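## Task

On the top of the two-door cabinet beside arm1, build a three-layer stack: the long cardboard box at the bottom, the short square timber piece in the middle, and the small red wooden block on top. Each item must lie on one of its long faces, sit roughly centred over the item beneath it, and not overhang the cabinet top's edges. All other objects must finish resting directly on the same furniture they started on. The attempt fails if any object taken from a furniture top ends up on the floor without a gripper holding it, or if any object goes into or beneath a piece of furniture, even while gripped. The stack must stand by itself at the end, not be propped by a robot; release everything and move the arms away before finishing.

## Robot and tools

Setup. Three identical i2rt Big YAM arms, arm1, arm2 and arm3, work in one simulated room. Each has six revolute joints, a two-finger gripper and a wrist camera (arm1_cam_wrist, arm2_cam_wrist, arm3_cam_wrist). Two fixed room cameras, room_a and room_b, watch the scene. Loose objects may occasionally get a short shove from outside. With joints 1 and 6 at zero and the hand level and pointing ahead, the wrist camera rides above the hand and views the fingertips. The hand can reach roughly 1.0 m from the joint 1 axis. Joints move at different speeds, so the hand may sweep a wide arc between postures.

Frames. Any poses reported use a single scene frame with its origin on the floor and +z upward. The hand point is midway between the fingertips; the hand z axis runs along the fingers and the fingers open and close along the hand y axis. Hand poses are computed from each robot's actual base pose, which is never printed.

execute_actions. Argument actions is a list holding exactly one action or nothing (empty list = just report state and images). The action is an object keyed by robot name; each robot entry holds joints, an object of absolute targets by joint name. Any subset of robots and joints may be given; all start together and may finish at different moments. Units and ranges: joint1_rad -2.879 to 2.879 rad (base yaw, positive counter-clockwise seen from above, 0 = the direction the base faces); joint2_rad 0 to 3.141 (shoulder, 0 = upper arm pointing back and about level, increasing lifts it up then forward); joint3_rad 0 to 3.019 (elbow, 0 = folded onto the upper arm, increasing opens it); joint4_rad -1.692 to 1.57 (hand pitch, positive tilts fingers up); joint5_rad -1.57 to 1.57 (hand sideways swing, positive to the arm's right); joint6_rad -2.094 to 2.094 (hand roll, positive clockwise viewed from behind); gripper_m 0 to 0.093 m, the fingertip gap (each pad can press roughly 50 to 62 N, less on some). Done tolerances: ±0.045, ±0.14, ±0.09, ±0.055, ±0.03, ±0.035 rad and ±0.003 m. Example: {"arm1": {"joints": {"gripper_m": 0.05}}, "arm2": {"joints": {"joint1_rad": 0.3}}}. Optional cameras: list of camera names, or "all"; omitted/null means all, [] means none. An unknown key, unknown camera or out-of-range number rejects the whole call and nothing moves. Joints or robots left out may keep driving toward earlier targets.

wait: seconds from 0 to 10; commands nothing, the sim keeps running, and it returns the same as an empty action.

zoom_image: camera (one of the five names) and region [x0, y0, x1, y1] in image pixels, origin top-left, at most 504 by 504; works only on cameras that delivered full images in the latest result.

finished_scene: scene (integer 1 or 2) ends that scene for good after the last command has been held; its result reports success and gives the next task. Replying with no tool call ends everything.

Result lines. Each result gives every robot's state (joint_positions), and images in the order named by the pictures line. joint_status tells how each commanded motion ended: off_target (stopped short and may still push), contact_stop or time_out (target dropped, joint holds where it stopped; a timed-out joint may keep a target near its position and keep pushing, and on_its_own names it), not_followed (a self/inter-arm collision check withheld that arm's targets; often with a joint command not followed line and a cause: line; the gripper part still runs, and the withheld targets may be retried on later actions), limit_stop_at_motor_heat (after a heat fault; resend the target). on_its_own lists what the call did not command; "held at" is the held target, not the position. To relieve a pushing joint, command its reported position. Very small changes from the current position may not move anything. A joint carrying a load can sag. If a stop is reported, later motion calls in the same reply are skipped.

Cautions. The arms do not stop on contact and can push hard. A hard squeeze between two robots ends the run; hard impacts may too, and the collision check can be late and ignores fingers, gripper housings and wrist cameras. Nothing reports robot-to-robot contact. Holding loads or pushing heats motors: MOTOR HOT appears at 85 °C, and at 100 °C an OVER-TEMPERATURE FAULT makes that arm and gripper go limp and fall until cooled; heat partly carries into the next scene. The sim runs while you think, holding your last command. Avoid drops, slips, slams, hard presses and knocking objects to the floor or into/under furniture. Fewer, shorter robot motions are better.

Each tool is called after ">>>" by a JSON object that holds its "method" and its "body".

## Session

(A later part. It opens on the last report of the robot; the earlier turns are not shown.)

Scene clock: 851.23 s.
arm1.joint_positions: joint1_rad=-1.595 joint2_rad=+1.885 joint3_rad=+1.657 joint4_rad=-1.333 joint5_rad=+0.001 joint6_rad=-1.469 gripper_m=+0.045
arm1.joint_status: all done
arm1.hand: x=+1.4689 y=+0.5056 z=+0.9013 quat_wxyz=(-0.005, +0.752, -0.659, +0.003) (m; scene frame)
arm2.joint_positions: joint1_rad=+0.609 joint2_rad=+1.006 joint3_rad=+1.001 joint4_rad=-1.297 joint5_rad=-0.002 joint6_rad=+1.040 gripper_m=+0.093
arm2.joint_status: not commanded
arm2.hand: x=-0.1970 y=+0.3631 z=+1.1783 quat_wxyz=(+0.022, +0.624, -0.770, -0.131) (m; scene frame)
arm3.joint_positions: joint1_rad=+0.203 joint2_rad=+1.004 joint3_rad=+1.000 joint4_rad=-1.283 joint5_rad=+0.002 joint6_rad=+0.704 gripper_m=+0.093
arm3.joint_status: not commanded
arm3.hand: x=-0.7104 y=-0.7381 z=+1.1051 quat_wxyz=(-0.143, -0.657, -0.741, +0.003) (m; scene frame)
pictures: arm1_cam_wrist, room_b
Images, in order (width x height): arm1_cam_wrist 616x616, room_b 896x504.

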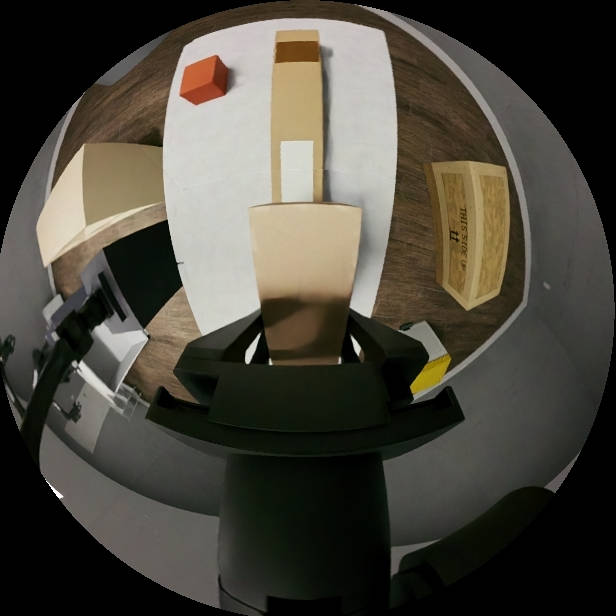

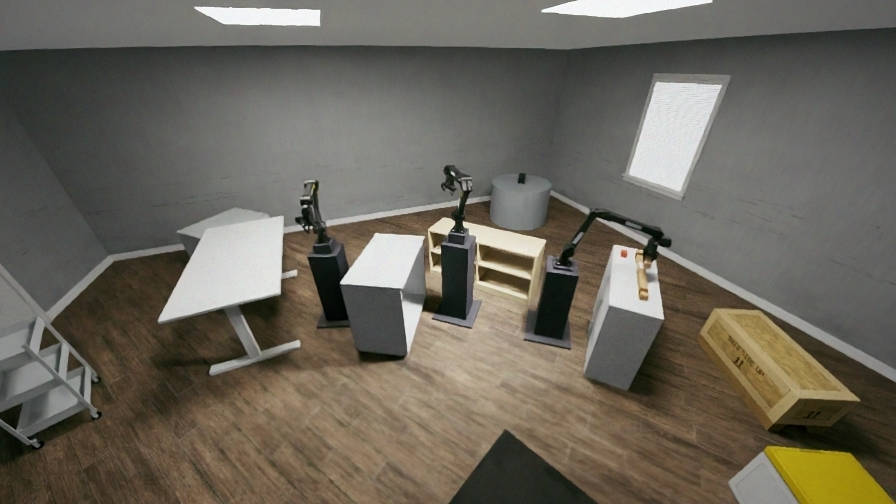

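>>> {"method": "execute_actions", "body": {"actions": [{"arm1":{"joints":{"joint2_rad":1.918,"joint3_rad":1.56,"joint4_rad":-1.2}}}], "cameras": ["arm1_cam_wrist"]}}

Scene clock: 858.17 s.
arm1.joint_positions: joint1_rad=-1.595 joint2_rad=+1.935 joint3_rad=+1.557 joint4_rad=-1.211 joint5_rad=+0.001 joint6_rad=-1.469 gripper_m=+0.045
arm1.joint_status: all done
arm1.hand: x=+1.4622 y=+0.5040 z=+0.8375 quat_wxyz=(+0.006, +0.753, -0.658, -0.005) (m; scene frame)
arm2.joint_positions: joint1_rad=+0.609 joint2_rad=+1.006 joint3_rad=+1.001 joint4_rad=-1.297 joint5_rad=-0.002 joint6_rad=+1.040 gripper_m=+0.093
arm2.joint_status: not commanded
arm2.hand: x=-0.1970 y=+0.3631 z=+1.1783 quat_wxyz=(+0.022, +0.624, -0.770, -0.131) (m; scene frame)
arm3.joint_positions: joint1_rad=+0.203 joint2_rad=+1.004 joint3_rad=+1.000 joint4_rad=-1.283 joint5_rad=+0.002 joint6_rad=+0.704 gripper_m=+0.093
arm3.joint_status: not commanded
arm3.hand: x=-0.7104 y=-0.7381 z=+1.1051 quat_wxyz=(-0.143, -0.657, -0.741, +0.003) (m; scene frame)
pictures: arm1_cam_wrist
Images, in order (width x height): arm1_cam_wrist 616x616.

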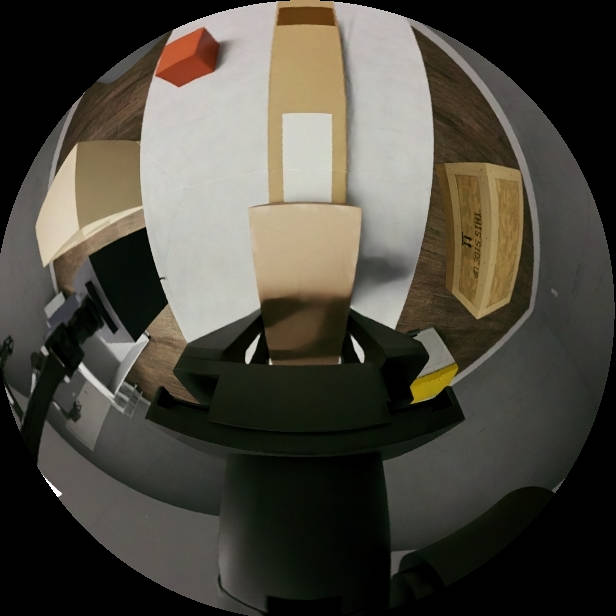

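>>> {"method": "execute_actions", "body": {"actions": [{"arm1":{"joints":{"joint2_rad":1.957,"joint4_rad":-1.185}}}], "cameras": ["arm1_cam_wrist"]}}

Scene clock: 862.10 s.
arm1.joint_positions: joint1_rad=-1.595 joint2_rad=+1.937 joint3_rad=+1.557 joint4_rad=-1.196 joint5_rad=+0.001 joint6_rad=-1.469 gripper_m=+0.045
arm1.joint_status: all done
arm1.hand: x=+1.4654 y=+0.5048 z=+0.8360 quat_wxyz=(+0.001, +0.753, -0.658, -0.001) (m; scene frame)
arm2.joint_positions: joint1_rad=+0.609 joint2_rad=+1.006 joint3_rad=+1.001 joint4_rad=-1.297 joint5_rad=-0.002 joint6_rad=+1.040 gripper_m=+0.093
arm2.joint_status: not commanded
arm2.hand: x=-0.1970 y=+0.3631 z=+1.1783 quat_wxyz=(+0.022, +0.624, -0.770, -0.131) (m; scene frame)
arm3.joint_positions: joint1_rad=+0.203 joint2_rad=+1.004 joint3_rad=+1.000 joint4_rad=-1.283 joint5_rad=+0.002 joint6_rad=+0.704 gripper_m=+0.093
arm3.joint_status: not commanded
arm3.hand: x=-0.7104 y=-0.7381 z=+1.1051 quat_wxyz=(-0.143, -0.657, -0.741, +0.003) (m; scene frame)
pictures: arm1_cam_wrist
Images, in order (width x height): arm1_cam_wrist 616x616.

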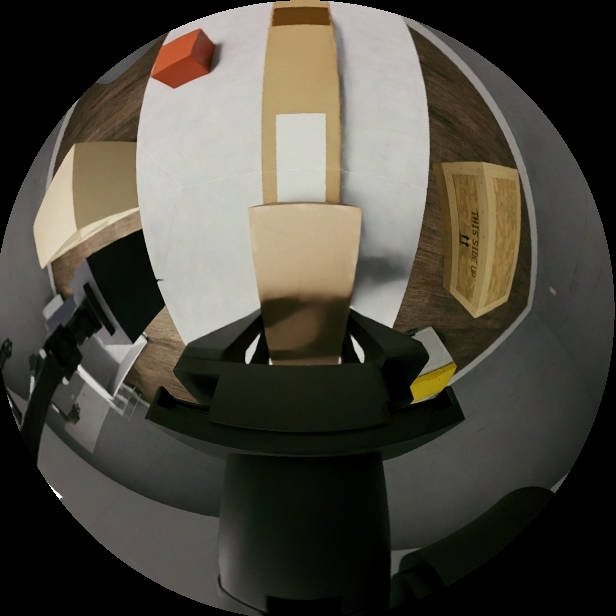

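>>> {"method": "execute_actions", "body": {"actions": [{"arm1":{"joints":{"joint2_rad":1.938,"gripper_m":0.093}}}], "cameras": []}}

>>> {"method": "execute_actions", "body": {"actions": [{"arm1":{"joints":{"joint2_rad":1.8,"joint4_rad":-1.33}}}], "cameras": ["arm1_cam_wrist"]}}

>>> {"method": "execute_actions", "body": {"actions": [{"arm1":{"joints":{"joint1_rad":-1.065,"joint6_rad":-0.925,"gripper_m":0.085}}}], "cameras": ["arm1_cam_wrist"]}}

Scene clock: 871.97 s.
arm1.joint_positions: joint1_rad=-1.595 joint2_rad=+1.937 joint3_rad=+1.557 joint4_rad=-1.196 joint5_rad=+0.001 joint6_rad=-1.470 gripper_m=+0.093
arm1.joint_status: all done
arm1.hand: x=+1.4656 y=+0.5049 z=+0.8360 quat_wxyz=(+0.001, +0.753, -0.658, -0.001) (m; scene frame)
arm2.joint_positions: joint1_rad=+0.609 joint2_rad=+1.006 joint3_rad=+1.001 joint4_rad=-1.297 joint5_rad=-0.002 joint6_rad=+1.040 gripper_m=+0.093
arm2.joint_status: not commanded
arm2.hand: x=-0.1970 y=+0.3631 z=+1.1783 quat_wxyz=(+0.022, +0.624, -0.770, -0.131) (m; scene frame)
arm3.joint_positions: joint1_rad=+0.203 joint2_rad=+1.004 joint3_rad=+1.000 joint4_rad=-1.283 joint5_rad=+0.002 joint6_rad=+0.704 gripper_m=+0.093
arm3.joint_status: not commanded
arm3.hand: x=-0.7104 y=-0.7381 z=+1.1051 quat_wxyz=(-0.143, -0.657, -0.741, +0.003) (m; scene frame)
pictures: none
No camera images: the call's "cameras" was empty. Leave "cameras" out to get every camera's image.

Scene clock: 873.00 s.
arm1.joint_positions: joint1_rad=-1.595 joint2_rad=+1.790 joint3_rad=+1.557 joint4_rad=-1.322 joint5_rad=+0.001 joint6_rad=-1.470 gripper_m=+0.093
arm1.joint_status: all done
arm1.hand: x=+1.4380 y=+0.4982 z=+0.9152 quat_wxyz=(-0.008, +0.753, -0.658, +0.005) (m; scene frame)
arm2.joint_positions: joint1_rad=+0.609 joint2_rad=+1.006 joint3_rad=+1.001 joint4_rad=-1.297 joint5_rad=-0.002 joint6_rad=+1.040 gripper_m=+0.093
arm2.joint_status: not commanded
arm2.hand: x=-0.1970 y=+0.3631 z=+1.1783 quat_wxyz=(+0.022, +0.624, -0.770, -0.131) (m; scene frame)
arm3.joint_positions: joint1_rad=+0.203 joint2_rad=+1.004 joint3_rad=+1.000 joint4_rad=-1.283 joint5_rad=+0.002 joint6_rad=+0.704 gripper_m=+0.093
arm3.joint_status: not commanded
arm3.hand: x=-0.7104 y=-0.7381 z=+1.1051 quat_wxyz=(-0.143, -0.657, -0.741, +0.003) (m; scene frame)
pictures: arm1_cam_wrist
Images, in order (width x height): arm1_cam_wrist 616x616.

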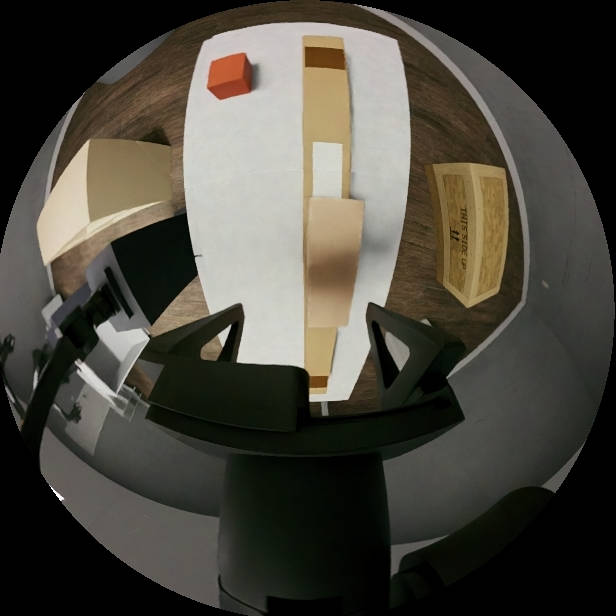

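Scene clock: 874.57 s.
arm1.joint_positions: joint1_rad=-1.059 joint2_rad=+1.792 joint3_rad=+1.557 joint4_rad=-1.322 joint5_rad=+0.000 joint6_rad=-0.941 gripper_m=+0.085
arm1.joint_status: all done
arm1.hand: x=+1.2987 y=+0.7520 z=+0.9142 quat_wxyz=(-0.008, +0.755, -0.655, +0.001) (m; scene frame)
arm2.joint_positions: joint1_rad=+0.609 joint2_rad=+1.006 joint3_rad=+1.001 joint4_rad=-1.297 joint5_rad=-0.002 joint6_rad=+1.040 gripper_m=+0.093
arm2.joint_status: not commanded
arm2.hand: x=-0.1970 y=+0.3631 z=+1.1783 quat_wxyz=(+0.022, +0.624, -0.770, -0.131) (m; scene frame)
arm3.joint_positions: joint1_rad=+0.203 joint2_rad=+1.004 joint3_rad=+1.000 joint4_rad=-1.283 joint5_rad=+0.002 joint6_rad=+0.704 gripper_m=+0.093
arm3.joint_status: not commanded
arm3.hand: x=-0.7104 y=-0.7381 z=+1.1051 quat_wxyz=(-0.143, -0.657, -0.741, +0.003) (m; scene frame)
pictures: arm1_cam_wrist
Images, in order (width x height): arm1_cam_wrist 616x616.

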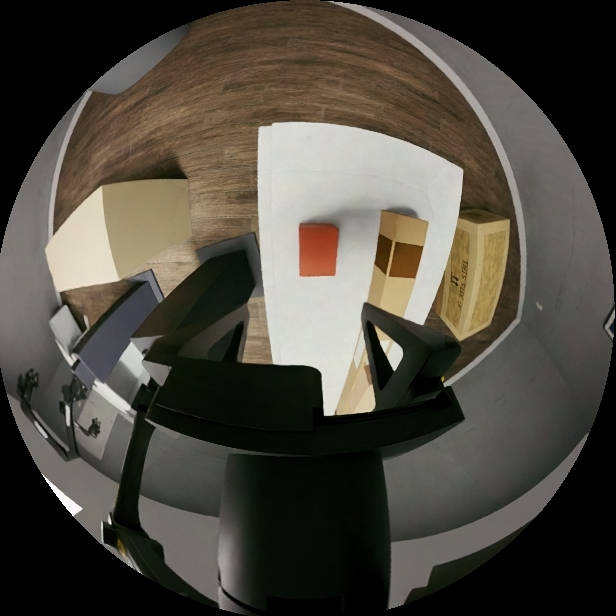

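>>> {"method": "execute_actions", "body": {"actions": [{"arm1":{"joints":{"joint2_rad":1.95,"joint3_rad":1.478,"joint4_rad":-1.069}}}], "cameras": ["arm1_cam_wrist"]}}

Scene clock: 885.50 s.
arm1.joint_positions: joint1_rad=-1.059 joint2_rad=+1.973 joint3_rad=+1.471 joint4_rad=-1.080 joint5_rad=+0.000 joint6_rad=-0.940 gripper_m=+0.085
arm1.joint_status: all done
arm1.hand: x=+1.3121 y=+0.7650 z=+0.7865 quat_wxyz=(+0.005, +0.755, -0.656, +0.000) (m; scene frame)
arm2.joint_positions: joint1_rad=+0.609 joint2_rad=+1.006 joint3_rad=+1.001 joint4_rad=-1.297 joint5_rad=-0.002 joint6_rad=+1.040 gripper_m=+0.093
arm2.joint_status: not commanded
arm2.hand: x=-0.1970 y=+0.3631 z=+1.1783 quat_wxyz=(+0.022, +0.624, -0.770, -0.131) (m; scene frame)
arm3.joint_positions: joint1_rad=+0.203 joint2_rad=+1.004 joint3_rad=+1.000 joint4_rad=-1.283 joint5_rad=+0.002 joint6_rad=+0.704 gripper_m=+0.093
arm3.joint_status: not commanded
arm3.hand: x=-0.7104 y=-0.7381 z=+1.1051 quat_wxyz=(-0.143, -0.657, -0.741, +0.003) (m; scene frame)
pictures: arm1_cam_wrist
Images, in order (width x height): arm1_cam_wrist 616x616.

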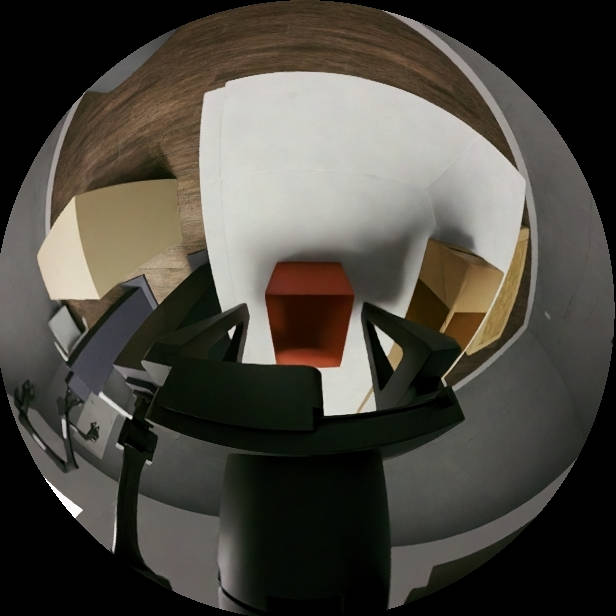

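>>> {"method": "execute_actions", "body": {"actions": [{"arm1":{"joints":{"gripper_m":0.02}}}], "cameras": []}}

>>> {"method": "execute_actions", "body": {"actions": [{"arm1":{"joints":{"joint2_rad":1.86,"joint3_rad":1.8,"joint4_rad":-1.474}}}], "cameras": []}}

Scene clock: 896.30 s.
arm1.joint_positions: joint1_rad=-1.059 joint2_rad=+1.973 joint3_rad=+1.471 joint4_rad=-1.079 joint5_rad=+0.000 joint6_rad=-0.940 gripper_m=+0.045
arm1.joint_status: gripper_m off_target (ended at +0.045, target +0.020)
arm1.hand: x=+1.3123 y=+0.7651 z=+0.7865 quat_wxyz=(+0.004, +0.755, -0.656, +0.000) (m; scene frame)
arm2.joint_positions: joint1_rad=+0.609 joint2_rad=+1.006 joint3_rad=+1.001 joint4_rad=-1.297 joint5_rad=-0.002 joint6_rad=+1.040 gripper_m=+0.093
arm2.joint_status: not commanded
arm2.hand: x=-0.1970 y=+0.3631 z=+1.1783 quat_wxyz=(+0.022, +0.624, -0.770, -0.131) (m; scene frame)
arm3.joint_positions: joint1_rad=+0.203 joint2_rad=+1.004 joint3_rad=+1.000 joint4_rad=-1.283 joint5_rad=+0.002 joint6_rad=+0.704 gripper_m=+0.093
arm3.joint_status: not commanded
arm3.hand: x=-0.7104 y=-0.7381 z=+1.1051 quat_wxyz=(-0.143, -0.657, -0.741, +0.003) (m; scene frame)
pictures: none
No camera images: the call's "cameras" was empty. Leave "cameras" out to get every camera's image.

Scene clock: 897.53 s.
arm1.joint_positions: joint1_rad=-1.059 joint2_rad=+1.855 joint3_rad=+1.759 joint4_rad=-1.465 joint5_rad=+0.000 joint6_rad=-0.940 gripper_m=+0.045
arm1.joint_status: all done
arm1.hand: x=+1.3199 y=+0.7726 z=+0.9564 quat_wxyz=(-0.006, +0.755, -0.656, +0.000) (m; scene frame)
arm2.joint_positions: joint1_rad=+0.609 joint2_rad=+1.006 joint3_rad=+1.001 joint4_rad=-1.297 joint5_rad=-0.002 joint6_rad=+1.040 gripper_m=+0.093
arm2.joint_status: not commanded
arm2.hand: x=-0.1970 y=+0.3631 z=+1.1783 quat_wxyz=(+0.022, +0.624, -0.770, -0.131) (m; scene frame)
arm3.joint_positions: joint1_rad=+0.203 joint2_rad=+1.004 joint3_rad=+1.000 joint4_rad=-1.283 joint5_rad=+0.002 joint6_rad=+0.704 gripper_m=+0.093
arm3.joint_status: not commanded
arm3.hand: x=-0.7104 y=-0.7381 z=+1.1051 quat_wxyz=(-0.143, -0.657, -0.741, +0.003) (m; scene frame)
pictures: none
No camera images: the call's "cameras" was empty. Leave "cameras" out to get every camera's image.

>>> {"method": "execute_actions", "body": {"actions": [{"arm1":{"joints":{"joint1_rad":-1.588,"joint6_rad":-1.485}}}], "cameras": ["arm1_cam_wrist"]}}

Scene clock: 903.97 s.
arm1.joint_positions: joint1_rad=-1.589 joint2_rad=+1.861 joint3_rad=+1.759 joint4_rad=-1.465 joint5_rad=+0.002 joint6_rad=-1.469 gripper_m=+0.045
arm1.joint_status: all done
arm1.hand: x=+1.4663 y=+0.5085 z=+0.9531 quat_wxyz=(-0.002, +0.755, -0.656, +0.002) (m; scene frame)
arm2.joint_positions: joint1_rad=+0.609 joint2_rad=+1.006 joint3_rad=+1.001 joint4_rad=-1.297 joint5_rad=-0.002 joint6_rad=+1.040 gripper_m=+0.093
arm2.joint_status: not commanded
arm2.hand: x=-0.1970 y=+0.3631 z=+1.1783 quat_wxyz=(+0.022, +0.624, -0.770, -0.131) (m; scene frame)
arm3.joint_positions: joint1_rad=+0.203 joint2_rad=+1.004 joint3_rad=+1.000 joint4_rad=-1.283 joint5_rad=+0.002 joint6_rad=+0.704 gripper_m=+0.093
arm3.joint_status: not commanded
arm3.hand: x=-0.7104 y=-0.7381 z=+1.1051 quat_wxyz=(-0.143, -0.657, -0.741, +0.003) (m; scene frame)
pictures: arm1_cam_wrist
Images, in order (width x height): arm1_cam_wrist 616x616.

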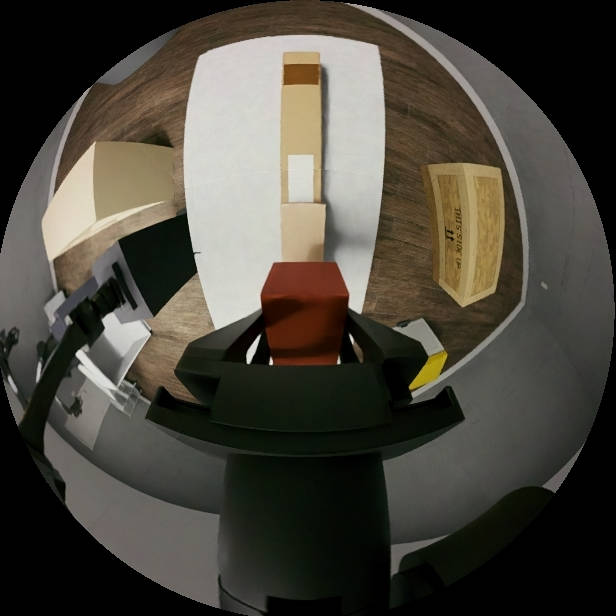

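>>> {"method": "execute_actions", "body": {"actions": [{"arm1":{"joints":{"joint2_rad":1.88,"joint3_rad":1.646,"joint4_rad":-1.313}}}], "cameras": ["arm1_cam_wrist"]}}

Scene clock: 910.23 s.
arm1.joint_positions: joint1_rad=-1.589 joint2_rad=+1.891 joint3_rad=+1.644 joint4_rad=-1.324 joint5_rad=+0.002 joint6_rad=-1.469 gripper_m=+0.045
arm1.joint_status: all done
arm1.hand: x=+1.4661 y=+0.5085 z=+0.8932 quat_wxyz=(-0.001, +0.755, -0.656, +0.001) (m; scene frame)
arm2.joint_positions: joint1_rad=+0.609 joint2_rad=+1.006 joint3_rad=+1.001 joint4_rad=-1.297 joint5_rad=-0.002 joint6_rad=+1.040 gripper_m=+0.093
arm2.joint_status: not commanded
arm2.hand: x=-0.1970 y=+0.3631 z=+1.1783 quat_wxyz=(+0.022, +0.624, -0.770, -0.131) (m; scene frame)
arm3.joint_positions: joint1_rad=+0.203 joint2_rad=+1.004 joint3_rad=+1.000 joint4_rad=-1.283 joint5_rad=+0.002 joint6_rad=+0.704 gripper_m=+0.093
arm3.joint_status: not commanded
arm3.hand: x=-0.7104 y=-0.7381 z=+1.1051 quat_wxyz=(-0.143, -0.657, -0.741, +0.003) (m; scene frame)
pictures: arm1_cam_wrist
Images, in order (width x height): arm1_cam_wrist 616x616.

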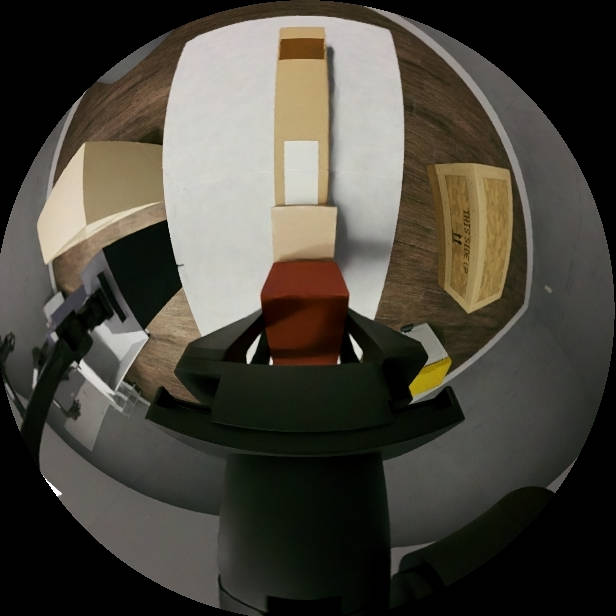

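>>> {"method": "execute_actions", "body": {"actions": [{"arm1":{"joints":{"joint2_rad":1.922}}}], "cameras": []}}

Scene clock: 913.63 s.
arm1.joint_positions: joint1_rad=-1.589 joint2_rad=+1.911 joint3_rad=+1.644 joint4_rad=-1.319 joint5_rad=+0.002 joint6_rad=-1.469 gripper_m=+0.045
arm1.joint_status: all done
arm1.hand: x=+1.4671 y=+0.5088 z=+0.8822 quat_wxyz=(+0.006, +0.755, -0.656, -0.004) (m; scene frame)
arm2.joint_positions: joint1_rad=+0.609 joint2_rad=+1.006 joint3_rad=+1.001 joint4_rad=-1.297 joint5_rad=-0.002 joint6_rad=+1.040 gripper_m=+0.093
arm2.joint_status: not commanded
arm2.hand: x=-0.1970 y=+0.3631 z=+1.1783 quat_wxyz=(+0.022, +0.624, -0.770, -0.131) (m; scene frame)
arm3.joint_positions: joint1_rad=+0.203 joint2_rad=+1.004 joint3_rad=+1.000 joint4_rad=-1.283 joint5_rad=+0.002 joint6_rad=+0.704 gripper_m=+0.093
arm3.joint_status: not commanded
arm3.hand: x=-0.7104 y=-0.7381 z=+1.1051 quat_wxyz=(-0.143, -0.657, -0.741, +0.003) (m; scene frame)
pictures: none
No camera images: the call's "cameras" was empty. Leave "cameras" out to get every camera's image.

The block is seated at the expected height. Releasing and retreating.

>>> {"method": "execute_actions", "body": {"actions": [{"arm1":{"joints":{"joint2_rad":1.911,"joint4_rad":-1.319,"gripper_m":0.093}}}], "cameras": []}}

>>> {"method": "execute_actions", "body": {"actions": [{"arm1":{"joints":{"joint2_rad":1.2,"joint4_rad":-1.6}}}]}}

Scene clock: 919.80 s.
arm1.joint_positions: joint1_rad=-1.589 joint2_rad=+1.911 joint3_rad=+1.644 joint4_rad=-1.319 joint5_rad=+0.002 joint6_rad=-1.469 gripper_m=+0.093
arm1.joint_status: all done
arm1.hand: x=+1.4671 y=+0.5088 z=+0.8822 quat_wxyz=(+0.006, +0.755, -0.656, -0.004) (m; scene frame)
arm2.joint_positions: joint1_rad=+0.609 joint2_rad=+1.006 joint3_rad=+1.001 joint4_rad=-1.297 joint5_rad=-0.002 joint6_rad=+1.040 gripper_m=+0.093
arm2.joint_status: not commanded
arm2.hand: x=-0.1970 y=+0.3631 z=+1.1783 quat_wxyz=(+0.022, +0.624, -0.770, -0.131) (m; scene frame)
arm3.joint_positions: joint1_rad=+0.203 joint2_rad=+1.004 joint3_rad=+1.000 joint4_rad=-1.283 joint5_rad=+0.002 joint6_rad=+0.704 gripper_m=+0.093
arm3.joint_status: not commanded
arm3.hand: x=-0.7104 y=-0.7381 z=+1.1051 quat_wxyz=(-0.143, -0.657, -0.741, +0.003) (m; scene frame)
pictures: none
No camera images: the call's "cameras" was empty. Leave "cameras" out to get every camera's image.

Scene clock: 921.53 s.
arm1.joint_positions: joint1_rad=-1.589 joint2_rad=+1.212 joint3_rad=+1.637 joint4_rad=-1.595 joint5_rad=+0.002 joint6_rad=-1.470 gripper_m=+0.093
arm1.joint_status: all done
arm1.hand: x=+1.2912 y=+0.4651 z=+1.2037 quat_wxyz=(-0.164, +0.740, -0.643, +0.116) (m; scene frame)
arm2.joint_positions: joint1_rad=+0.609 joint2_rad=+1.006 joint3_rad=+1.001 joint4_rad=-1.297 joint5_rad=-0.002 joint6_rad=+1.040 gripper_m=+0.093
arm2.joint_status: not commanded
arm2.hand: x=-0.1970 y=+0.3631 z=+1.1783 quat_wxyz=(+0.022, +0.624, -0.770, -0.131) (m; scene frame)
arm3.joint_positions: joint1_rad=+0.203 joint2_rad=+1.004 joint3_rad=+1.000 joint4_rad=-1.283 joint5_rad=+0.002 joint6_rad=+0.704 gripper_m=+0.093
arm3.joint_status: not commanded
arm3.hand: x=-0.7104 y=-0.7381 z=+1.1051 quat_wxyz=(-0.143, -0.657, -0.741, +0.003) (m; scene frame)
pictures: arm1_cam_wrist, arm2_cam_wrist, arm3_cam_wrist, room_a, room_b
Images, in order (width x height): arm1_cam_wrist 616x616, arm2_cam_wrist 616x616, arm3_cam_wrist 616x616, room_a 896x504, room_b 896x504.

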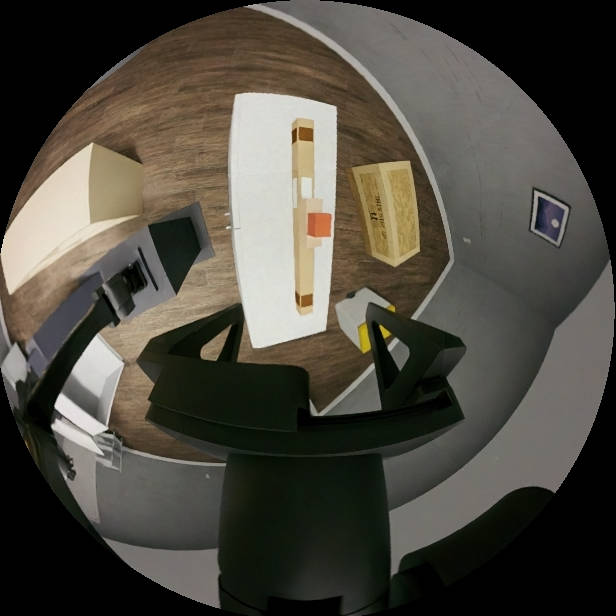

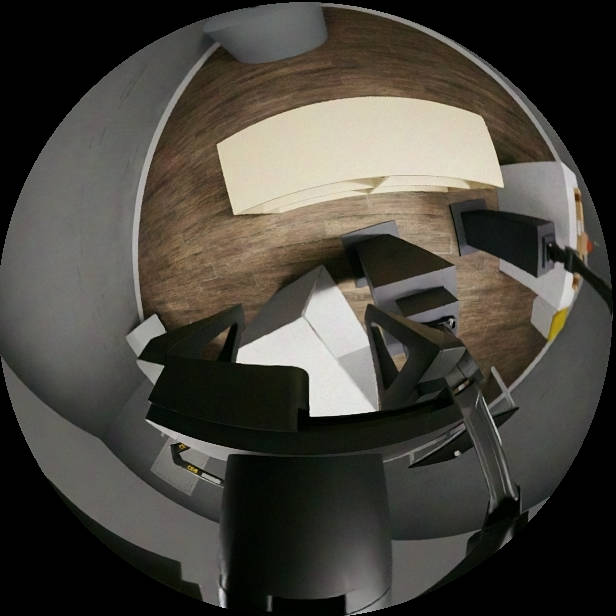

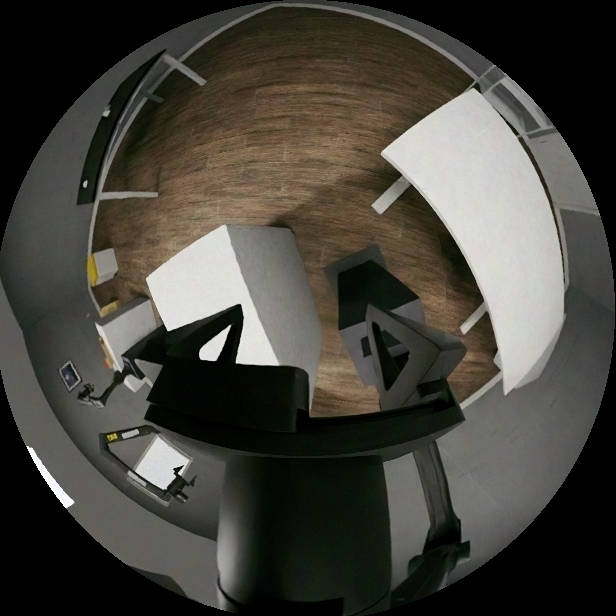

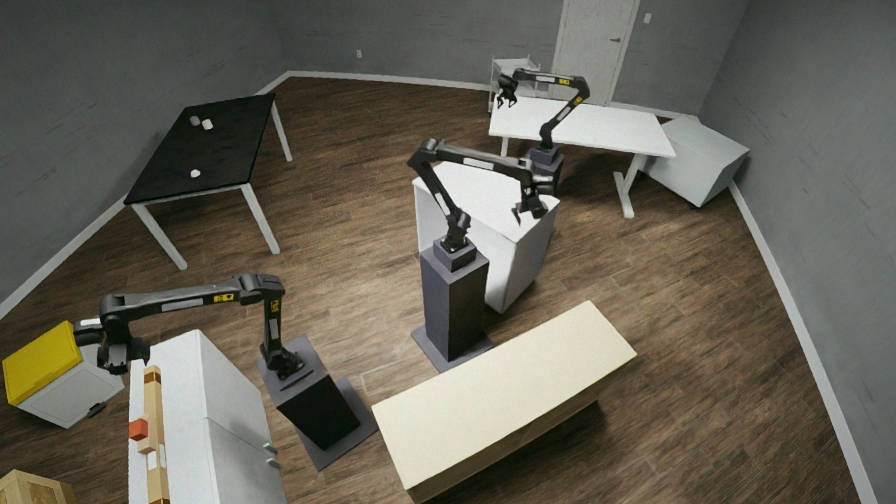

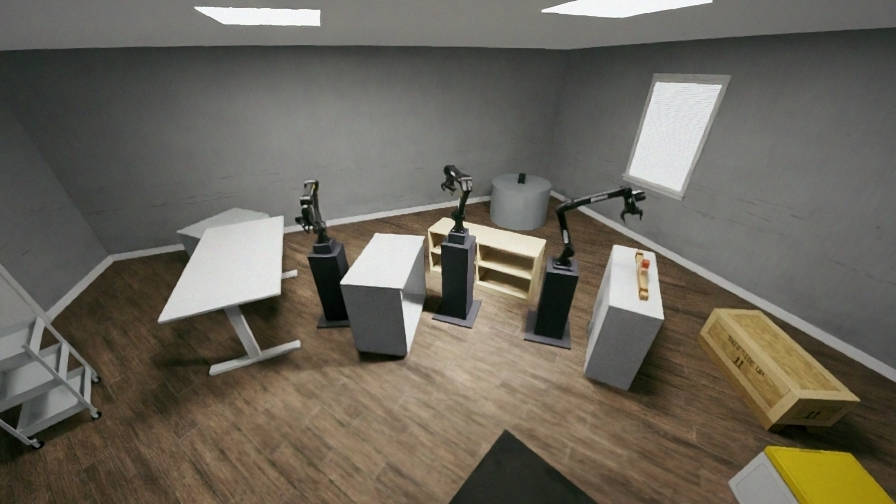

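>>> {"method": "zoom_image", "body": {"camera": "arm1_cam_wrist", "region": [220, 90, 380, 350]}}

>>> {"method": "zoom_image", "body": {"camera": "room_b", "region": [600, 235, 680, 325]}}

Region (220, 90, 380, 350) of arm1_cam_wrist's 616x616 image, scaled by 1.938, with more detail than that image has; it fills the left 310 columns of this view, and the rest is white.

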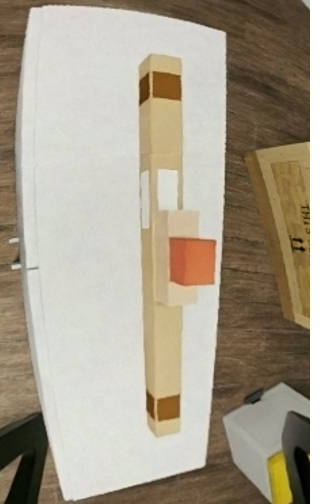

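Region (600, 235, 680, 325) of room_b's 896x504 image, scaled by 5.600, with more detail than that image has.

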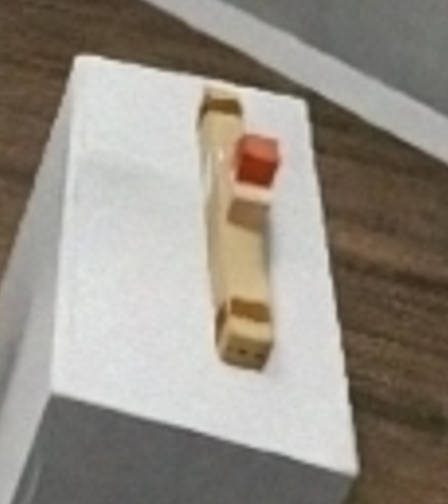

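>>> {"method": "finished_scene", "body": {"scene": 1}}

The scene is finished: the task was done.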